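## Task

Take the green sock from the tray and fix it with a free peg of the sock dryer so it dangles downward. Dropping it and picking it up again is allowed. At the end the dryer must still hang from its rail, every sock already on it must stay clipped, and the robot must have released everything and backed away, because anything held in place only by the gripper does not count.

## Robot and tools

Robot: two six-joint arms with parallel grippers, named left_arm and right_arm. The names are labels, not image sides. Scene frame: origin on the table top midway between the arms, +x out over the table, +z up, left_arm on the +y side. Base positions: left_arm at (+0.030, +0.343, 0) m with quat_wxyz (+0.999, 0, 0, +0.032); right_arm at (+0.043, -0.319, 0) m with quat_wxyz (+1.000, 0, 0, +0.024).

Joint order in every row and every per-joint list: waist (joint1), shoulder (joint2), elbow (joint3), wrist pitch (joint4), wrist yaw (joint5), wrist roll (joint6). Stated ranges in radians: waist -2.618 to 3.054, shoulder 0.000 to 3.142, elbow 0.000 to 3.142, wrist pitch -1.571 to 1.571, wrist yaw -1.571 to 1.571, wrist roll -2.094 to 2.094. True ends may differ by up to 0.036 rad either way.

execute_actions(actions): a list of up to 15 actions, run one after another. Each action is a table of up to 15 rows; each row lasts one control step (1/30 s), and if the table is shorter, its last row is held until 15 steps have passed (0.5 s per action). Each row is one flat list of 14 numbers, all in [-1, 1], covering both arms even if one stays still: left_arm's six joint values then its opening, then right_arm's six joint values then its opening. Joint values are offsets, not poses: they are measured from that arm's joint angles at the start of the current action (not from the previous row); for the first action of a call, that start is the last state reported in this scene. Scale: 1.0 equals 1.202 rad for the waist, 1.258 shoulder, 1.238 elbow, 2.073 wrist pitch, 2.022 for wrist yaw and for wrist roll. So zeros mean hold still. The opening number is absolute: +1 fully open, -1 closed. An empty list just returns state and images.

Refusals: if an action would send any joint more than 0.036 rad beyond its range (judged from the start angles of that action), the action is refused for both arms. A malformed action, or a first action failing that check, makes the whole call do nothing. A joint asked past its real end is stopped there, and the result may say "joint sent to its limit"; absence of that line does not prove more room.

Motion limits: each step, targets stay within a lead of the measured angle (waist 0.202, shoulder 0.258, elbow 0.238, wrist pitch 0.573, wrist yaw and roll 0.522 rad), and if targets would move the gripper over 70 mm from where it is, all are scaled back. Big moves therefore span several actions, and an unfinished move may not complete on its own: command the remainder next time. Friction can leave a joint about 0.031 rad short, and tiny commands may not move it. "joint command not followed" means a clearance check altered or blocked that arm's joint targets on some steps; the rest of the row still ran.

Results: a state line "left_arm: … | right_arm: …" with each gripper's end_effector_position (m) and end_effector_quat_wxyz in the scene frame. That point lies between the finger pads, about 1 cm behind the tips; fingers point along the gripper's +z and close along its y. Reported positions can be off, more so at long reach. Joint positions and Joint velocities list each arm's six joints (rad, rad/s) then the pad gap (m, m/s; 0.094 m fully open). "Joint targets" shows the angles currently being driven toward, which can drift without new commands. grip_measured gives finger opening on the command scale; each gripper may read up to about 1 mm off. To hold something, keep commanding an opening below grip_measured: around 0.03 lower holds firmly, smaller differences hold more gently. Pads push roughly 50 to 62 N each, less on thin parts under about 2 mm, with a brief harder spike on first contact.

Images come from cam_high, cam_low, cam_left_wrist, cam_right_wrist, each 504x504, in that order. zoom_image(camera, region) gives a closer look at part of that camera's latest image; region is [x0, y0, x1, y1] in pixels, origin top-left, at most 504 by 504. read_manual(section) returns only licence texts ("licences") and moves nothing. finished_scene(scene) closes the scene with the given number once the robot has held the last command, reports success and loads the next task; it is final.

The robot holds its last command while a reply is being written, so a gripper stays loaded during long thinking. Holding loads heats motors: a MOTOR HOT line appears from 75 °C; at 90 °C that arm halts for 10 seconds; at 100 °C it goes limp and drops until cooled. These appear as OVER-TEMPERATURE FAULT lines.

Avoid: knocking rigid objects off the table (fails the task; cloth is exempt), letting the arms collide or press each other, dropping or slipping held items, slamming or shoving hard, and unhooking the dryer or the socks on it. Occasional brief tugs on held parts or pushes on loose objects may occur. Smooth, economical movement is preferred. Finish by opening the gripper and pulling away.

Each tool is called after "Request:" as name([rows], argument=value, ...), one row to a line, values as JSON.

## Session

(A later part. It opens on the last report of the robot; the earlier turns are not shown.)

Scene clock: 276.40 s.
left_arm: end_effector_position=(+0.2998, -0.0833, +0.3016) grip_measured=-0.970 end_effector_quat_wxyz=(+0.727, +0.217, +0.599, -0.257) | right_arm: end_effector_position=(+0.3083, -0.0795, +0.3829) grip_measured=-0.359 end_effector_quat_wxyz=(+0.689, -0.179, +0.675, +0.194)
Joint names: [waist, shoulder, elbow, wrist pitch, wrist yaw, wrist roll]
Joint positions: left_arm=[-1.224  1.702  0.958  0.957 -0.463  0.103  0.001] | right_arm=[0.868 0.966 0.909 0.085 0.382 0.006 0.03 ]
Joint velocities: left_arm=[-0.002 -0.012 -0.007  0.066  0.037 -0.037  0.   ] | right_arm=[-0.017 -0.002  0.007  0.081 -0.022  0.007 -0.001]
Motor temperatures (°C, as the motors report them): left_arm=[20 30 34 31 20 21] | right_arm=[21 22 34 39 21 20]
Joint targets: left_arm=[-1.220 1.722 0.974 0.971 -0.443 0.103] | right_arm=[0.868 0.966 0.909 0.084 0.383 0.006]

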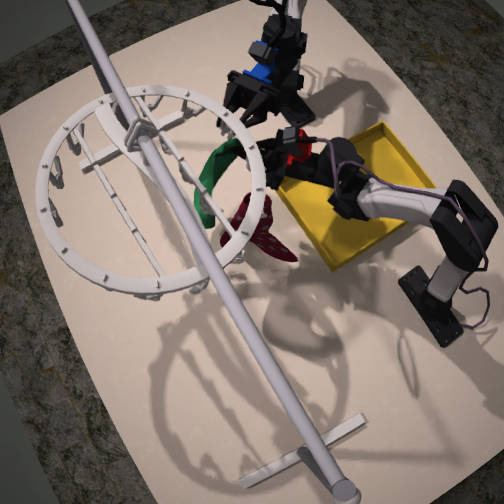

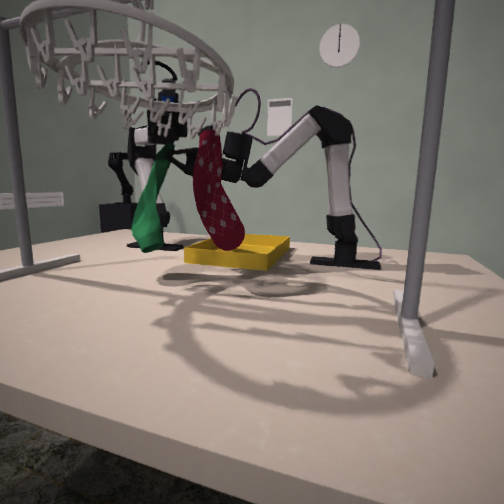

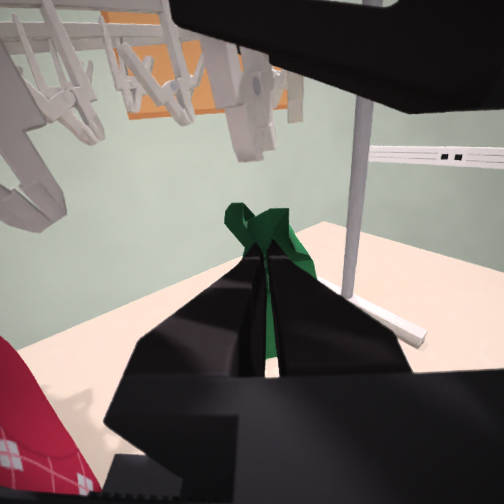

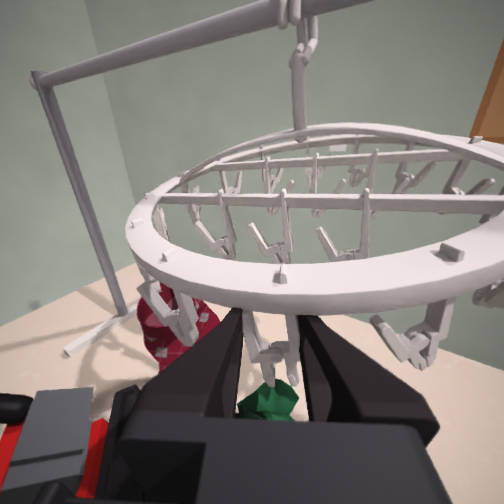

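Request:
execute_actions([
  [[-0.006,0.025,0,0.01,-0.005,0.01,-1,0,0,0,0,0,0,-0.4],[-0.012,0.05,0,0.03,-0.012,0.02,-1,0,0,0,0,0,0,-0.4],[-0.018,0.075,0,0.055,-0.022,0.03,-1,0,0,0,0,0,0,-0.4],[-0.024,0.1,0,0.08,-0.032,0.04,-1,0,0,0,0,0,0,-0.4],[-0.03,0.12,0,0.105,-0.042,0.055,-1,0,0,0,0,0,0,-0.4],[-0.035,0.14,0,0.13,-0.052,0.067,-1,0,0,0,0,0,0,-0.4]],
  [[-0.006,0.02,0.007,0.027,-0.009,0.01,-1,0,0,0,0,0,0,-0.4],[-0.012,0.04,0.014,0.055,-0.018,0.02,-1,0,0,0,0,0,0,-0.4],[-0.018,0.06,0.02,0.083,-0.027,0.033,-1,0,0,0,0,0,0,-0.4],[-0.024,0.08,0.027,0.11,-0.036,0.045,-1,0,0,0,0,0,0,-0.4],[-0.03,0.1,0.033,0.14,-0.045,0.056,-1,0,0,0,0,0,0,-0.4],[-0.033,0.12,0.039,0.165,-0.055,0.067,-1,0,0,0,0,0,0,-0.4]],
])

Scene clock: 320.80 s.
left_arm: end_effector_position=(+0.2949, -0.0959, +0.2652) grip_measured=-0.970 end_effector_quat_wxyz=(+0.799, +0.162, +0.544, -0.200) | right_arm: end_effector_position=(+0.3081, -0.0792, +0.3833) grip_measured=-0.359 end_effector_quat_wxyz=(+0.689, -0.179, +0.674, +0.195)
Joint names: [waist, shoulder, elbow, wrist pitch, wrist yaw, wrist roll]
Joint positions: left_arm=[-1.295  2.023  0.988  1.496 -0.642  0.332  0.001] | right_arm=[0.868 0.966 0.909 0.086 0.379 0.006 0.03 ]
Joint velocities: left_arm=[-0.012  0.002 -0.007  0.125 -0.066  0.037  0.001] | right_arm=[ 0.002 -0.007 -0.012 -0.007  0.051  0.007 -0.   ]
Motor temperatures (°C, as the motors report them): left_arm=[20 34 37 32 20 21] | right_arm=[21 22 35 40 21 20]
Joint targets: left_arm=[-1.300 2.030 1.006 1.532 -0.660 0.353] | right_arm=[0.868 0.966 0.909 0.086 0.380 0.006]

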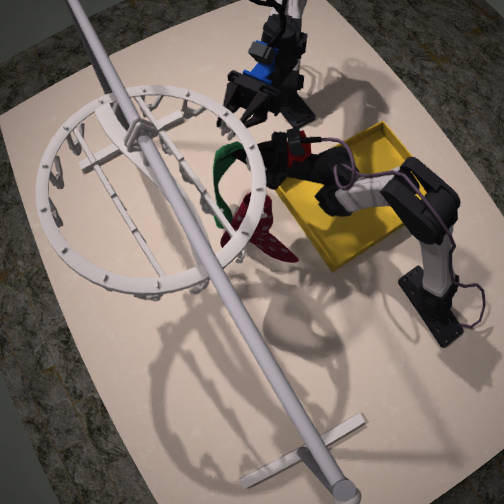

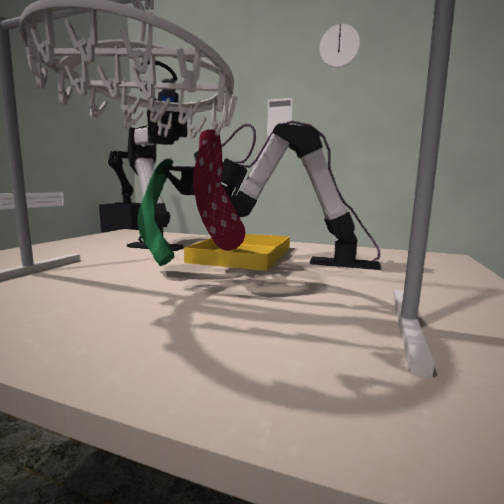

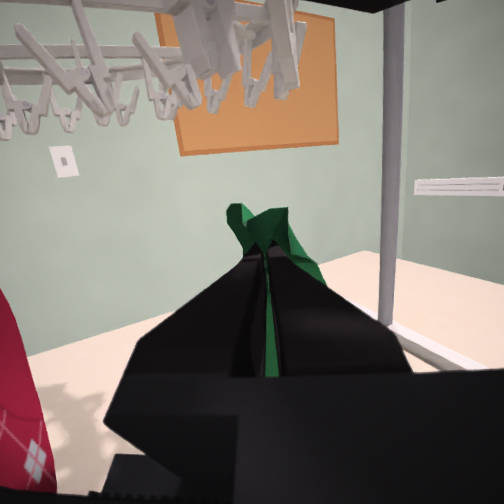

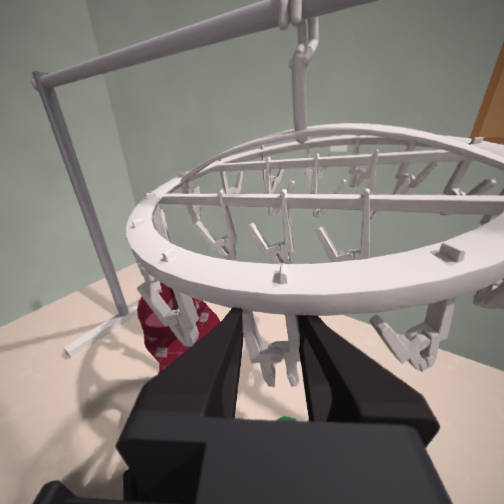

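Request:
execute_actions([
  [[0.005,0.004,0.013,0.012,0.004,0.005,-1,0,0,0,0,0,0,-0.4],[0.01,0.008,0.026,0.016,0.008,0.01,-1,0,0,0,0,0,0,-0.4],[0.015,0.012,0.04,0.02,0.012,0.015,-1,0,0,0,0,0,0,-0.4],[0.02,0.016,0.053,0.025,0.016,0.02,-1,0,0,0,0,0,0,-0.4],[0.024,0.02,0.066,0.03,0.02,0.025,-1,0,0,0,0,0,0,-0.4],[0.027,0.022,0.079,0.034,0.023,0.03,-1,0,0,0,0,0,0,-0.4]],
])

Request:
zoom_image(camera="cam_right_wrist", region=[220, 330, 330, 430])

Request:
zoom_image(camera="cam_low", region=[130, 100, 210, 180])

Scene clock: 331.20 s.
left_arm: end_effector_position=(+0.3037, -0.0942, +0.3033) grip_measured=-0.970 end_effector_quat_wxyz=(+0.827, +0.134, +0.505, -0.207) | right_arm: end_effector_position=(+0.3080, -0.0790, +0.3834) grip_measured=-0.359 end_effector_quat_wxyz=(+0.689, -0.179, +0.674, +0.196)
Joint names: [waist, shoulder, elbow, wrist pitch, wrist yaw, wrist roll]
Joint positions: left_arm=[-1.269  2.029  1.071  1.544 -0.611  0.377  0.001] | right_arm=[0.868 0.966 0.909 0.087 0.378 0.006 0.03 ]
Joint velocities: left_arm=[-0.012 -0.002  0.002  0.007  0.051  0.022 -0.001] | right_arm=[ 0.002  0.007 -0.012 -0.022  0.022 -0.037  0.   ]
Motor temperatures (°C, as the motors report them): left_arm=[20 36 37 31 20 21] | right_arm=[21 22 35 40 21 20]
Joint targets: left_arm=[-1.262 2.050 1.086 1.555 -0.595 0.393] | right_arm=[0.868 0.966 0.909 0.086 0.379 0.006]
joint sent to its limit (left arm) — the command would take the wrist pitch past its upper limit, so that joint was sent only as far as its limit.

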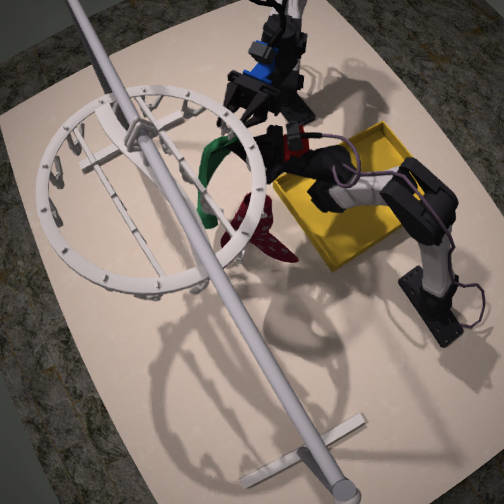

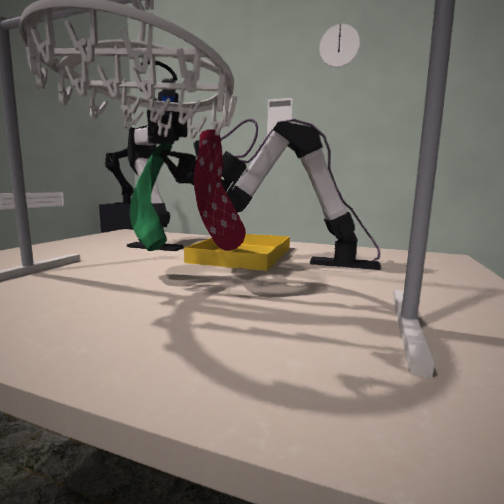

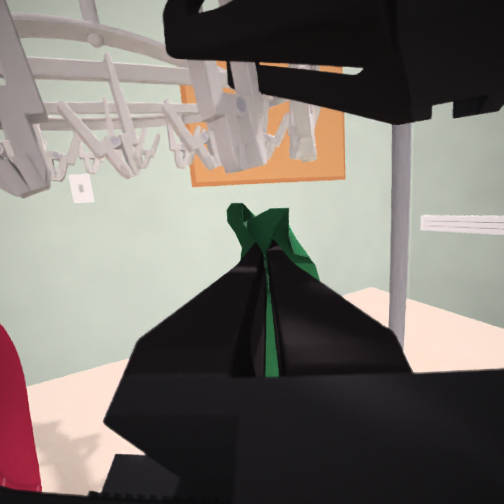

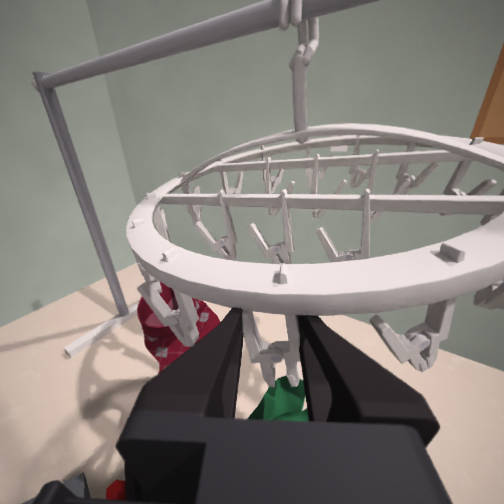

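Region (220, 330, 330, 430) of cam_right_wrist's 504x504 image, scaled by 4.582, with more detail than that image has; it fills the top 458 rows of this view, and the rest is white.

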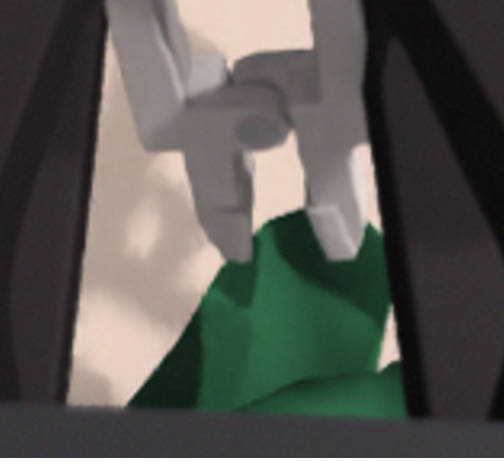

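Region (130, 100, 210, 180) of cam_low's 504x504 image, scaled by 6.300, with more detail than that image has.

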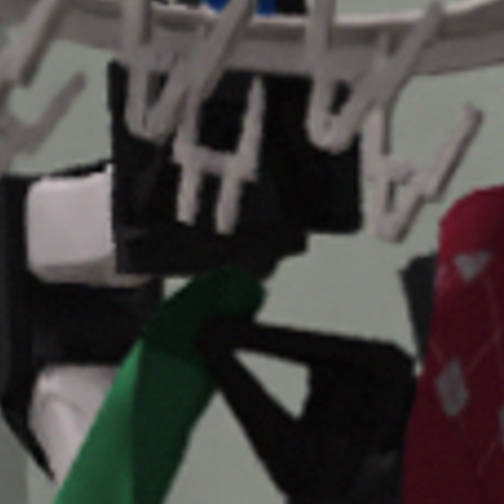

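Request:
execute_actions(actions=[])

Request:
zoom_image(camera="cam_left_wrist", region=[180, 100, 340, 290])

Request:
zoom_image(camera="cam_low", region=[140, 115, 190, 165])

Request:
zoom_image(camera="cam_high", region=[200, 110, 260, 170])

Request:
zoom_image(camera="cam_right_wrist", region=[220, 330, 330, 430])

Scene clock: 343.20 s.
left_arm: end_effector_position=(+0.3034, -0.0946, +0.3035) grip_measured=-0.970 end_effector_quat_wxyz=(+0.827, +0.136, +0.504, -0.207) | right_arm: end_effector_position=(+0.3080, -0.0790, +0.3834) grip_measured=-0.359 end_effector_quat_wxyz=(+0.689, -0.179, +0.674, +0.196)
Joint names: [waist, shoulder, elbow, wrist pitch, wrist yaw, wrist roll]
Joint positions: left_arm=[-1.269  2.029  1.071  1.544 -0.608  0.381  0.001] | right_arm=[0.868 0.966 0.909 0.087 0.378 0.006 0.03 ]
Joint velocities: left_arm=[-0.002 -0.002  0.002  0.037 -0.037  0.007 -0.   ] | right_arm=[-0.017 -0.017 -0.007 -0.007  0.095 -0.081 -0.001]
Motor temperatures (°C, as the motors report them): left_arm=[20 37 36 30 20 21] | right_arm=[21 22 35 40 21 20]
Joint targets: left_arm=[-1.262 2.050 1.086 1.555 -0.595 0.393] | right_arm=[0.868 0.966 0.909 0.086 0.379 0.006]

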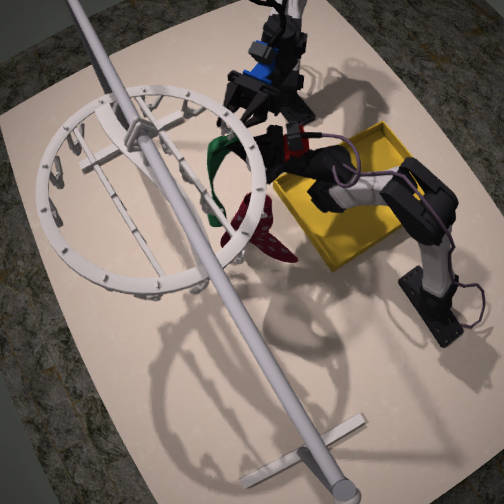

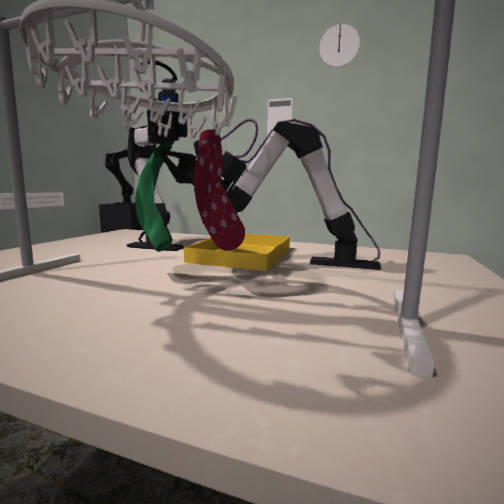

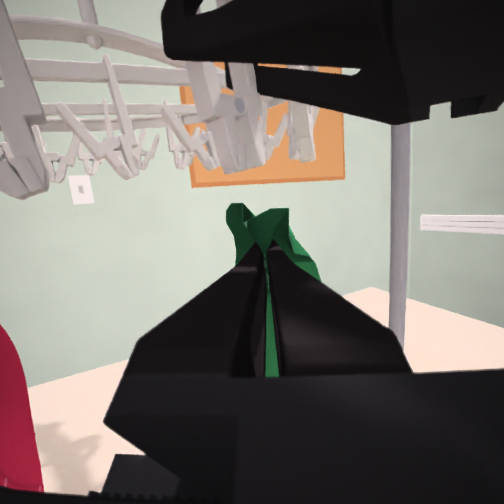

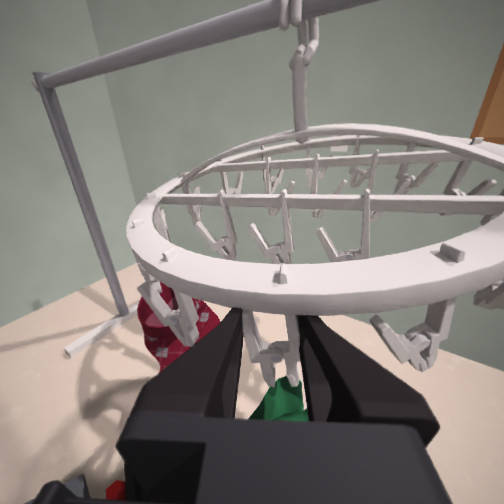

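Region (180, 100, 340, 290) of cam_left_wrist's 504x504 image, scaled by 2.653, with more detail than that image has; it fills the left 424 columns of this view, and the rest is white.

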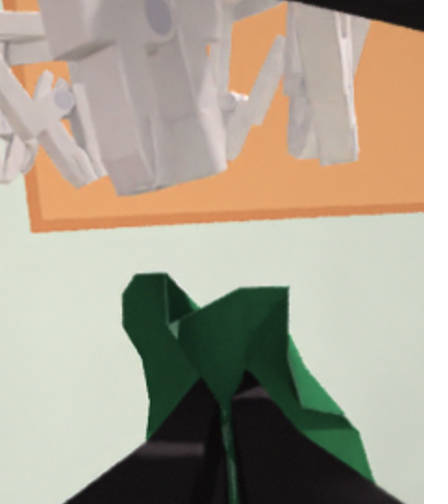

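Region (140, 115, 190, 165) of cam_low's 504x504 image, scaled by 10.080, with more detail than that image has.

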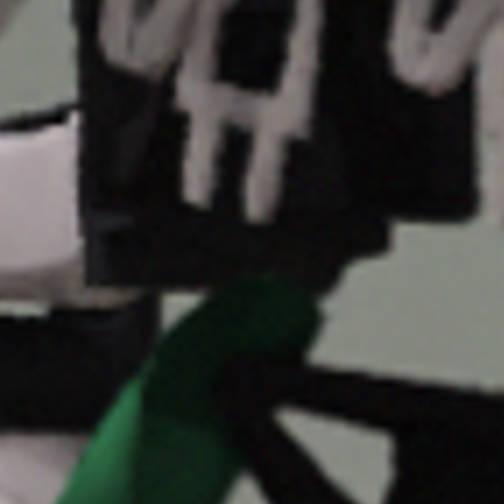

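Region (200, 110, 260, 170) of cam_high's 504x504 image, scaled by 8.400, with more detail than that image has.

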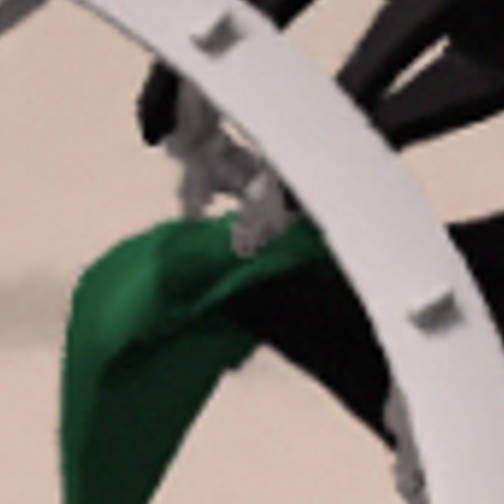

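Region (220, 330, 330, 430) of cam_right_wrist's 504x504 image, scaled by 4.582, with more detail than that image has; it fills the top 458 rows of this view, and the rest is white.

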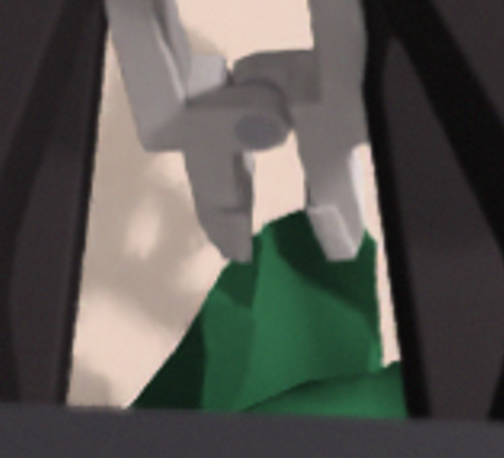

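Request:
execute_actions([
  [[0,0.017,0.012,0,0,0,-1,0,0,0,0,0,0,-0.4],[0,0.021,0.02,0,0,0,-1,0,0,0,0,0,0,-0.4],[0,0.025,0.028,0,0,0,-1,0,0,0,0,0,0,-0.4],[0,0.029,0.036,0,0,0,-1,0,0,0,0,0,0,-0.4],[0,0.032,0.044,0,0,0,-1,0,0,0,0,0,0,-0.4],[0,0.035,0.052,0,0,0,-1,0,0,0,0,0,0,-0.4],[0,0.037,0.062,0,0,0,-1,0,0,0,0,0,0,-0.4]],
])

Request:
zoom_image(camera="cam_left_wrist", region=[180, 100, 340, 290])

Request:
zoom_image(camera="cam_low", region=[140, 115, 190, 165])

Request:
zoom_image(camera="cam_right_wrist", region=[220, 330, 330, 430])

Scene clock: 359.20 s.
left_arm: end_effector_position=(+0.3062, -0.1018, +0.3119) grip_measured=-0.970 end_effector_quat_wxyz=(+0.832, +0.125, +0.497, -0.214) | right_arm: end_effector_position=(+0.3080, -0.0789, +0.3836) grip_measured=-0.359 end_effector_quat_wxyz=(+0.690, -0.180, +0.674, +0.196)
Joint names: [waist, shoulder, elbow, wrist pitch, wrist yaw, wrist roll]
Joint positions: left_arm=[-1.269  2.057  1.131  1.544 -0.608  0.381  0.001] | right_arm=[0.868 0.966 0.909 0.087 0.377 0.006 0.03 ]
Joint velocities: left_arm=[-0.002 -0.002  0.007  0.022 -0.051  0.051  0.   ] | right_arm=[ 0.007 -0.007  0.007 -0.007  0.022 -0.022  0.001]
Motor temperatures (°C, as the motors report them): left_arm=[20 39 36 30 20 21] | right_arm=[21 22 35 40 21 20]
Joint targets: left_arm=[-1.269 2.076 1.148 1.545 -0.608 0.381] | right_arm=[0.868 0.966 0.909 0.087 0.378 0.006]

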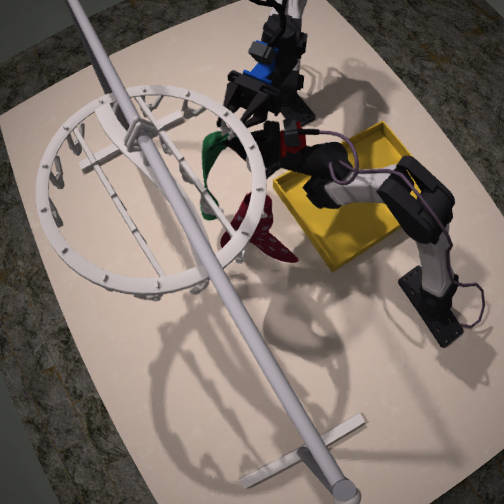

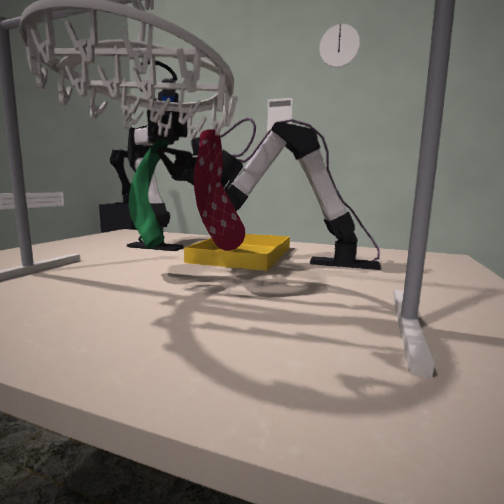

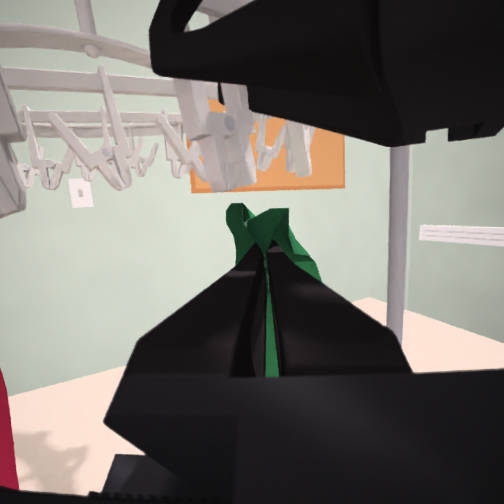

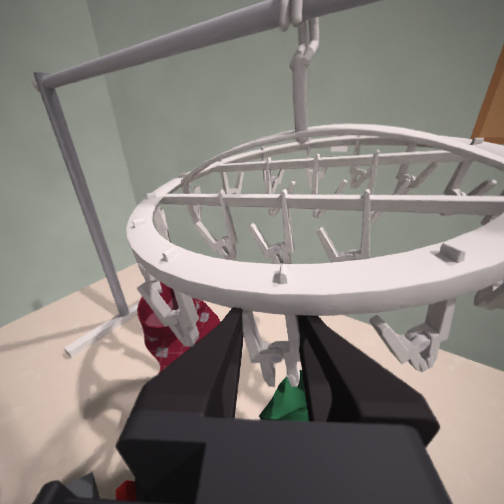

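Region (180, 100, 340, 290) of cam_left_wrist's 504x504 image, scaled by 2.653, with more detail than that image has; it fills the left 424 columns of this view, and the rest is white.

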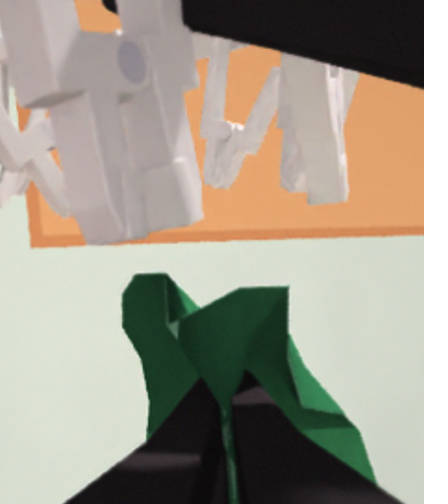

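Region (140, 115, 190, 165) of cam_low's 504x504 image, scaled by 10.080, with more detail than that image has.

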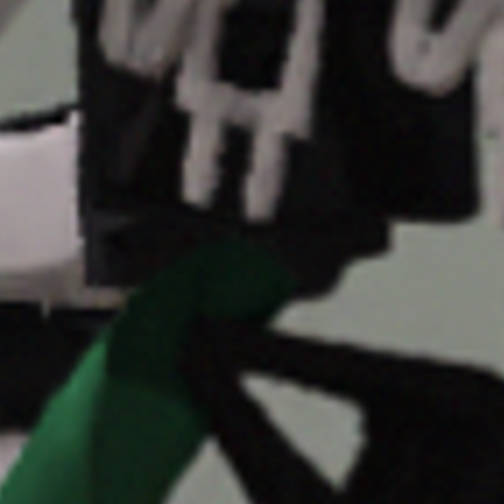

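Region (220, 330, 330, 430) of cam_right_wrist's 504x504 image, scaled by 4.582, with more detail than that image has; it fills the top 458 rows of this view, and the rest is white.

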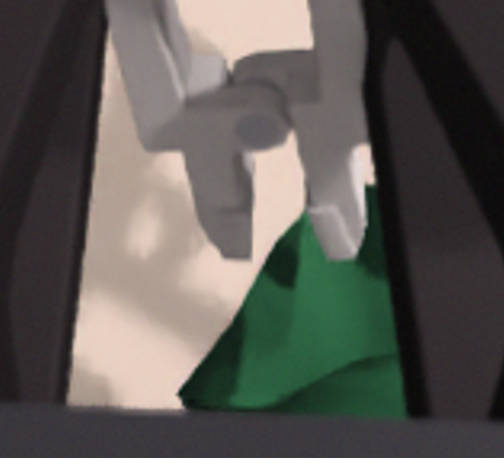

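Request:
execute_actions([
  [[0.005,0,0.01,0,0,0,-1,0,0,0,0,0,0,-0.4],[0.0095,0,0.014,0,0,0,-1,0,0,0,0,0,0,-0.4],[0.0095,0,0.018,0,0,0,-1,0,0,0,0,0,0,-0.4],[0.0095,0,0.022,0,0,0,-1,0,0,0,0,0,0,-0.4],[0.0095,0,0.026,0,0,0,-1,0,0,0,0,0,0,-0.4],[0.0095,0,0.03,0,0,0,-1,0,0,0,0,0,0,-0.4]],
])

Request:
zoom_image(camera="cam_left_wrist", region=[180, 100, 340, 290])

Request:
zoom_image(camera="cam_right_wrist", region=[220, 330, 330, 430])

Scene clock: 366.37 s.
left_arm: end_effector_position=(+0.3064, -0.1025, +0.3193) grip_measured=-0.970 end_effector_quat_wxyz=(+0.835, +0.118, +0.492, -0.218) | right_arm: end_effector_position=(+0.3079, -0.0788, +0.3837) grip_measured=-0.359 end_effector_quat_wxyz=(+0.690, -0.180, +0.673, +0.197)
Joint names: [waist, shoulder, elbow, wrist pitch, wrist yaw, wrist roll]
Joint positions: left_arm=[-1.269  2.057  1.151  1.544 -0.608  0.381  0.001] | right_arm=[0.868 0.966 0.909 0.088 0.377 0.006 0.03 ]
Joint velocities: left_arm=[ 0.007 -0.007 -0.007 -0.007  0.022 -0.037 -0.   ] | right_arm=[-0.017 -0.002  0.002  0.081  0.11  -0.037  0.   ]
Motor temperatures (°C, as the motors report them): left_arm=[20 39 36 30 20 21] | right_arm=[21 22 36 40 21 20]
Joint targets: left_arm=[-1.257 2.057 1.168 1.544 -0.608 0.381] | right_arm=[0.868 0.966 0.909 0.087 0.377 0.006]

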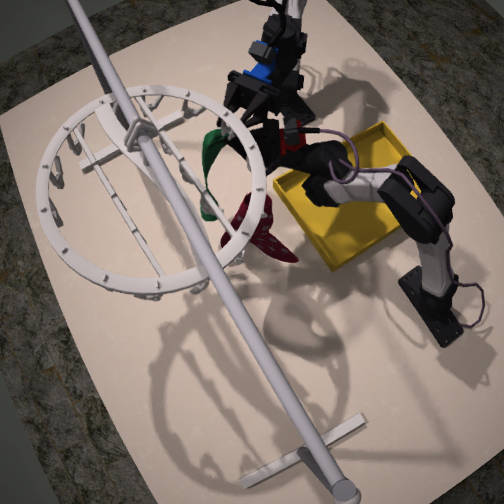

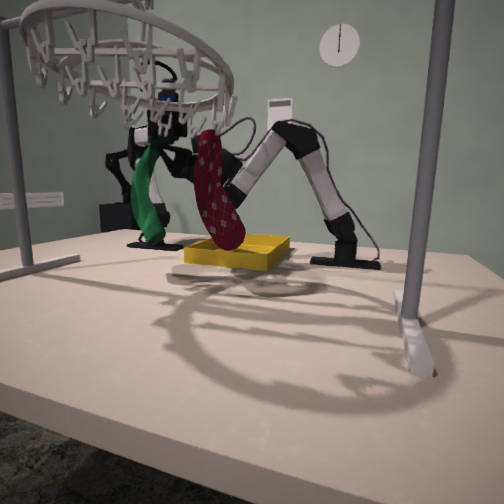

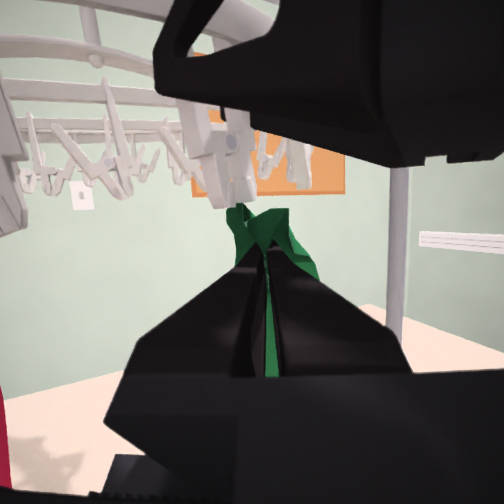

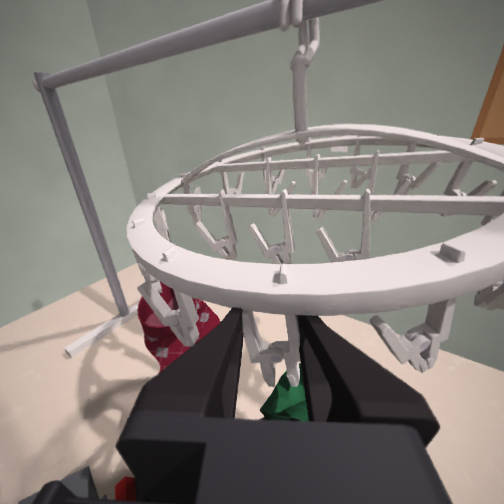

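Region (180, 100, 340, 290) of cam_left_wrist's 504x504 image, scaled by 2.653, with more detail than that image has; it fills the left 424 columns of this view, and the rest is white.

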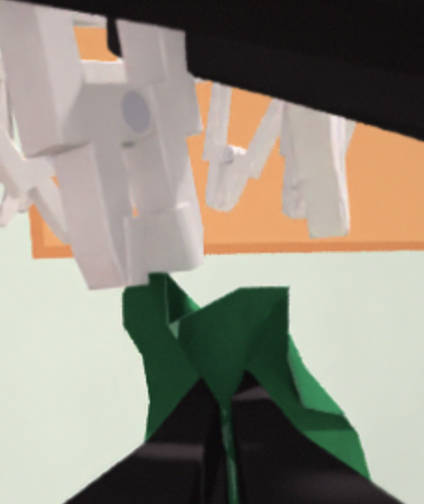

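Region (220, 330, 330, 430) of cam_right_wrist's 504x504 image, scaled by 4.582, with more detail than that image has; it fills the top 458 rows of this view, and the rest is white.

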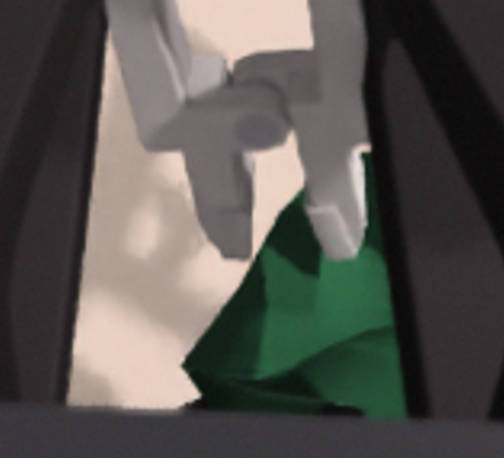

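Request:
execute_actions([
  [[0,0,0.014,0,0,0,-1,0,0,0,0,0,0,-0.4],[0,0,0.017,0,0,0,-1,0,0,0,0,0,0,-0.4],[0,0,0.02,0,0,0,-1,0,0,0,0,0,0,-0.4],[0,0,0.023,0,0,0,-1,0,0,0,0,0,0,-0.4],[0,0,0.026,0,0,0,-1,0,0,0,0,0,0,-0.4],[0,0,0.03,0,0,0,-1,0,0,0,0,0,0,-0.4]],
])

Request:
zoom_image(camera="cam_left_wrist", region=[180, 100, 340, 290])

Request:
zoom_image(camera="cam_right_wrist", region=[220, 330, 330, 430])

Scene clock: 371.83 s.
left_arm: end_effector_position=(+0.3066, -0.1030, +0.3264) grip_measured=-0.970 end_effector_quat_wxyz=(+0.838, +0.111, +0.487, -0.221) | right_arm: end_effector_position=(+0.3078, -0.0787, +0.3838) grip_measured=-0.359 end_effector_quat_wxyz=(+0.690, -0.180, +0.673, +0.197)
Joint names: [waist, shoulder, elbow, wrist pitch, wrist yaw, wrist roll]
Joint positions: left_arm=[-1.269  2.057  1.17   1.543 -0.608  0.381  0.001] | right_arm=[0.868 0.966 0.909 0.088 0.376 0.006 0.03 ]
Joint velocities: left_arm=[-0.007  0.017 -0.002 -0.037 -0.037  0.037  0.   ] | right_arm=[ 0.002  0.007  0.007  0.022 -0.037 -0.037 -0.   ]
Motor temperatures (°C, as the motors report them): left_arm=[20 41 37 29 20 21] | right_arm=[21 22 36 41 21 20]
Joint targets: left_arm=[-1.269 2.057 1.188 1.544 -0.608 0.381] | right_arm=[0.868 0.966 0.909 0.088 0.377 0.006]

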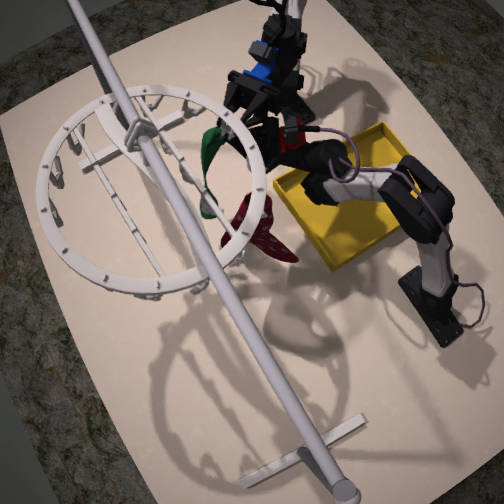

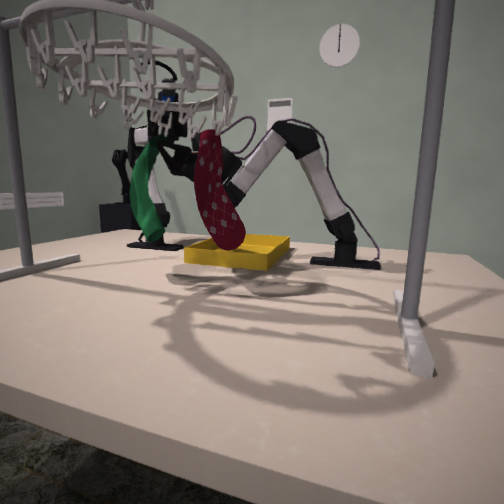

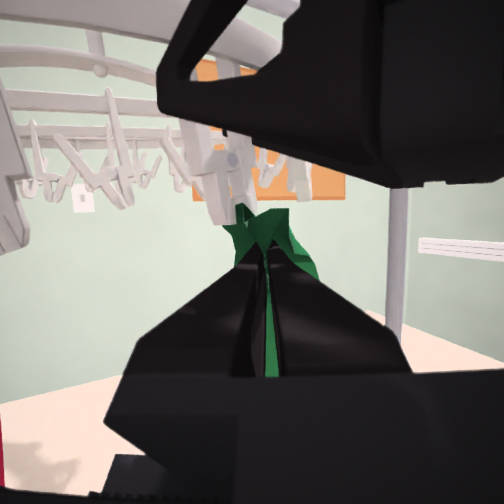

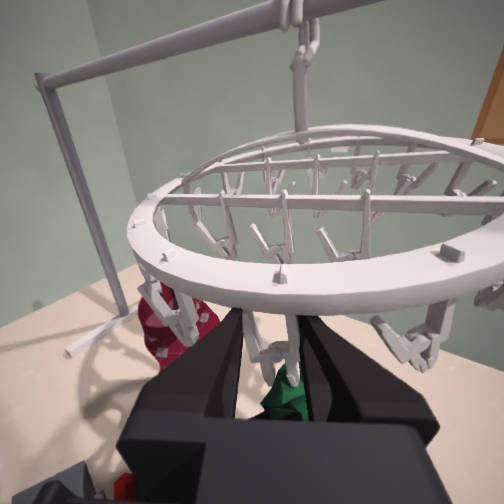

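Region (180, 100, 340, 290) of cam_left_wrist's 504x504 image, scaled by 2.653, with more detail than that image has; it fills the left 424 columns of this view, and the rest is white.

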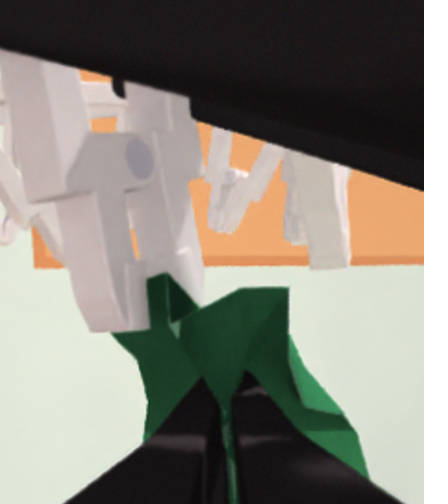

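Region (220, 330, 330, 430) of cam_right_wrist's 504x504 image, scaled by 4.582, with more detail than that image has; it fills the top 458 rows of this view, and the rest is white.

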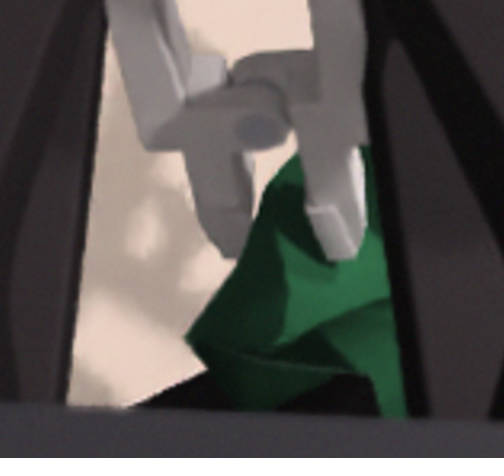

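Request:
execute_actions([
  [[0,-0.01,0,0,0,0,-1,0,0,0,0,0,0,-0.4],[0,-0.014,0,0,0,0,-1,0,0,0,0,0,0,-0.4],[0,-0.017,0,0,0,0,-1,0,0,0,0,0,0,-0.4],[0,-0.02,0,0,0,0,-1,0,0,0,0,0,0,-0.4],[0,-0.023,0,0,0,0,-1,0,0,0,0,0,0,-0.4],[0,-0.026,0,0,0,0,-1,0,0,0,0,0,0,-0.4]],
])

Request:
zoom_image(camera="cam_left_wrist", region=[180, 100, 340, 290])

Request:
zoom_image(camera="cam_right_wrist", region=[220, 330, 330, 430])

Scene clock: 377.03 s.
left_arm: end_effector_position=(+0.3057, -0.1007, +0.3323) grip_measured=-0.970 end_effector_quat_wxyz=(+0.839, +0.107, +0.484, -0.224) | right_arm: end_effector_position=(+0.3077, -0.0786, +0.3846) grip_measured=-0.359 end_effector_quat_wxyz=(+0.691, -0.179, +0.672, +0.198)
Joint names: [waist, shoulder, elbow, wrist pitch, wrist yaw, wrist roll]
Joint positions: left_arm=[-1.269  2.044  1.17   1.542 -0.608  0.381  0.001] | right_arm=[0.868 0.966 0.909 0.092 0.375 0.006 0.03 ]
Joint velocities: left_arm=[-0.007  0.007  0.002 -0.022  0.022 -0.037 -0.   ] | right_arm=[ 0.002 -0.007 -0.002  0.051 -0.081 -0.007 -0.   ]
Motor temperatures (°C, as the motors report them): left_arm=[20 42 37 29 20 21] | right_arm=[21 22 36 41 21 20]
Joint targets: left_arm=[-1.269 2.024 1.170 1.543 -0.608 0.381] | right_arm=[0.868 0.966 0.909 0.088 0.376 0.006]

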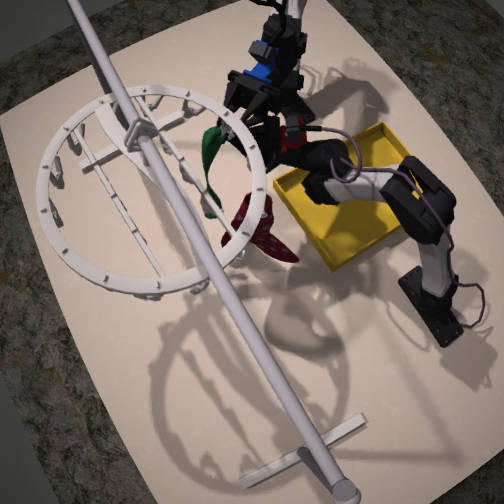

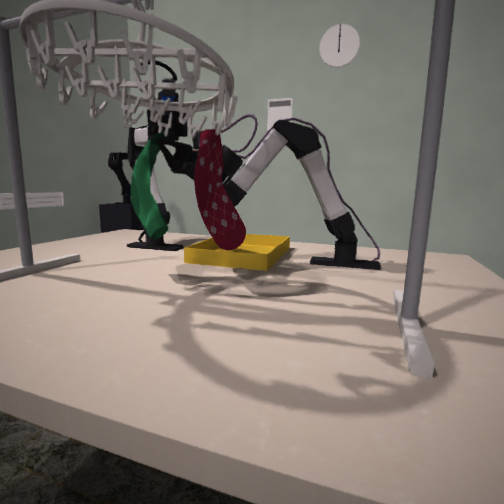

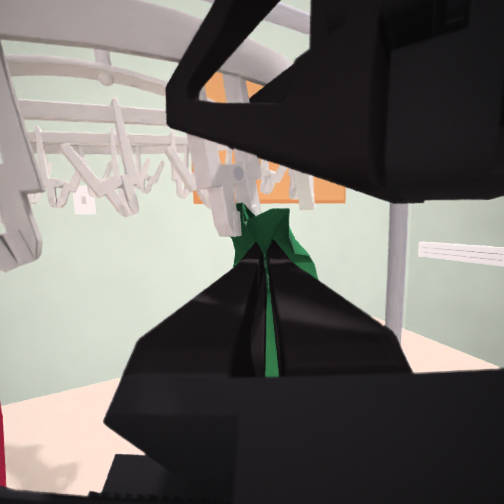

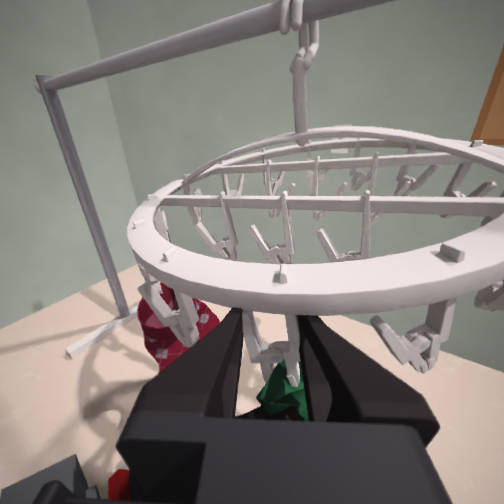

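Region (180, 100, 340, 290) of cam_left_wrist's 504x504 image, scaled by 2.653, with more detail than that image has; it fills the left 424 columns of this view, and the rest is white.

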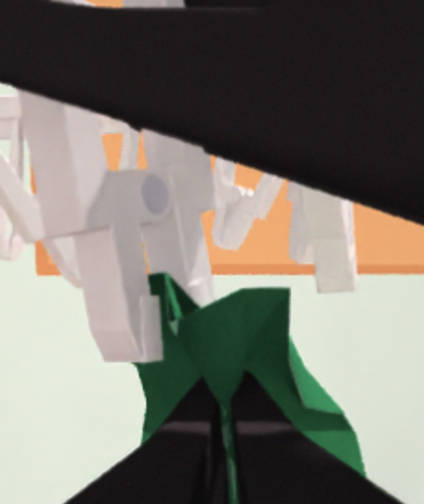

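Region (220, 330, 330, 430) of cam_right_wrist's 504x504 image, scaled by 4.582, with more detail than that image has; it fills the top 458 rows of this view, and the rest is white.

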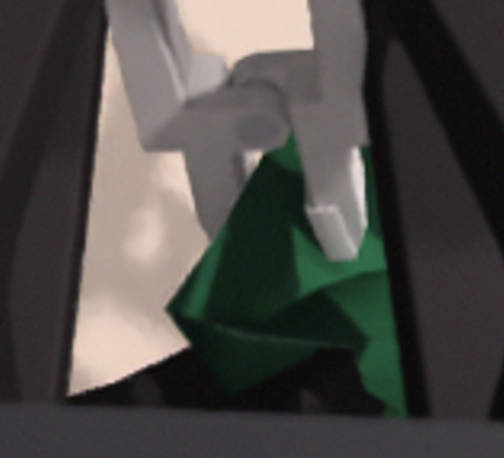

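The cloth is now beyond the jaw pads. Release the peg slowly.

Request:
execute_actions([
  [[0,0,0,0,0,0,-1,0,0,0,0,0,0,-0.36],[0,0,0,0,0,0,-1,0,0,0,0,0,0,-0.33],[0,0,0,0,0,0,-1,0,0,0,0,0,0,-0.3],[0,0,0,0,0,0,-1,0,0,0,0,0,0,-0.27],[0,0,0,0,0,0,-1,0,0,0,0,0,0,-0.24],[0,0,0,0,0,0,-1,0,0,0,0,0,0,-0.21],[0,0,0,0,0,0,-1,0,0,0,0,0,0,-0.18],[0,0,0,0,0,0,-1,0,0,0,0,0,0,-0.15],[0,0,0,0,0,0,-1,0,0,0,0,0,0,-0.12],[0,0,0,0,0,0,-1,0,0,0,0,0,0,-0.09],[0,0,0,0,0,0,-1,0,0,0,0,0,0,-0.06],[0,0,0,0,0,0,-1,0,0,0,0,0,0,-0.03],[0,0,0,0,0,0,-1,0,0,0,0,0,0,0.0],[0,0,0,0,0,0,-1,0,0,0,0,0,0,0.03],[0,0,0,0,0,0,-1,0,0,0,0,0,0,0.06]],
])

Request:
zoom_image(camera="cam_right_wrist", region=[200, 290, 350, 430])

Request:
zoom_image(camera="cam_left_wrist", region=[180, 100, 340, 290])

Scene clock: 382.83 s.
left_arm: end_effector_position=(+0.3057, -0.1007, +0.3323) grip_measured=-0.970 end_effector_quat_wxyz=(+0.839, +0.107, +0.484, -0.224) | right_arm: end_effector_position=(+0.3078, -0.0787, +0.3847) grip_measured=+0.044 end_effector_quat_wxyz=(+0.691, -0.179, +0.672, +0.198)
Joint names: [waist, shoulder, elbow, wrist pitch, wrist yaw, wrist roll]
Joint positions: left_arm=[-1.269  2.044  1.17   1.542 -0.608  0.381  0.001] | right_arm=[0.868 0.966 0.909 0.092 0.376 0.006 0.049]
Joint velocities: left_arm=[ 0.002 -0.002 -0.002 -0.066 -0.081  0.007 -0.001] | right_arm=[-0.012  0.002  0.002  0.051 -0.037  0.037  0.027]
Motor temperatures (°C, as the motors report them): left_arm=[20 44 36 29 20 21] | right_arm=[21 22 36 41 21 20]
Joint targets: left_arm=[-1.269 2.044 1.170 1.542 -0.608 0.381] | right_arm=[0.868 0.966 0.909 0.092 0.376 0.006]

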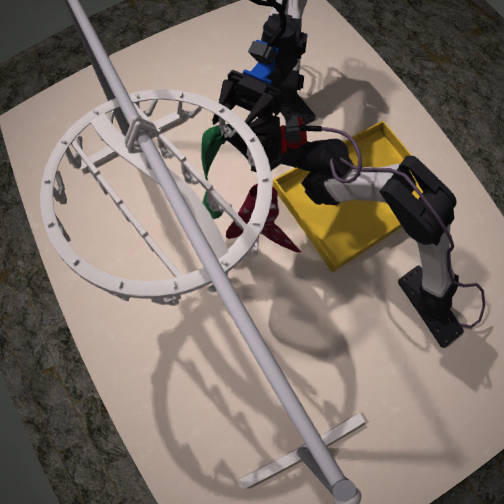

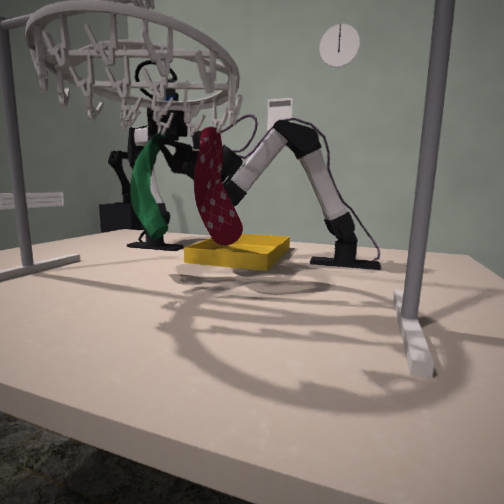

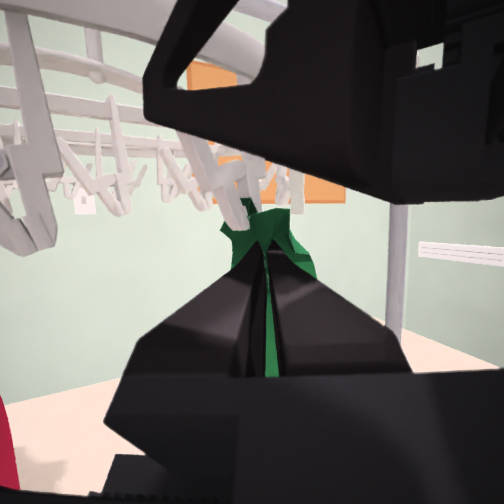

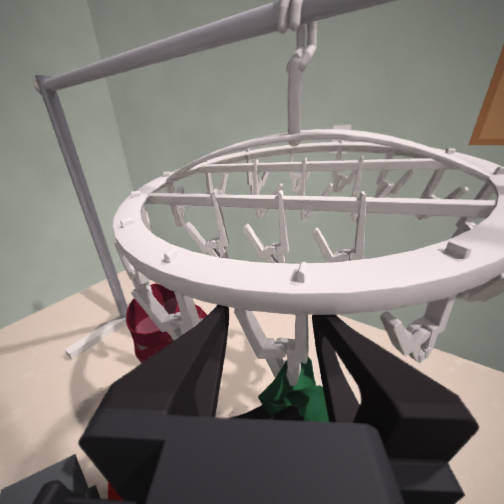

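Region (200, 290, 350, 430) of cam_right_wrist's 504x504 image, scaled by 3.360, with more detail than that image has; it fills the top 470 rows of this view, and the rest is white.

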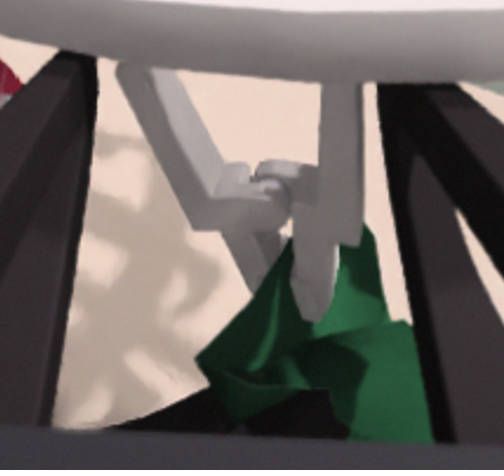

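Region (180, 100, 340, 290) of cam_left_wrist's 504x504 image, scaled by 2.653, with more detail than that image has; it fills the left 424 columns of this view, and the rest is white.

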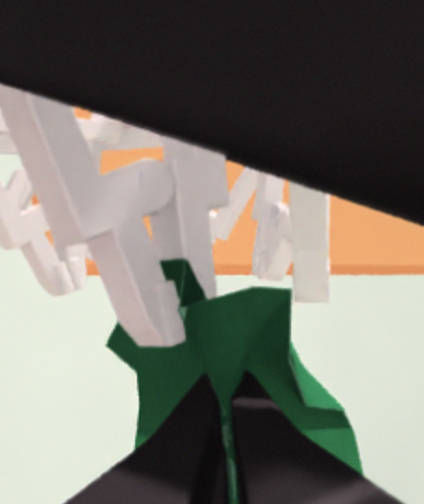

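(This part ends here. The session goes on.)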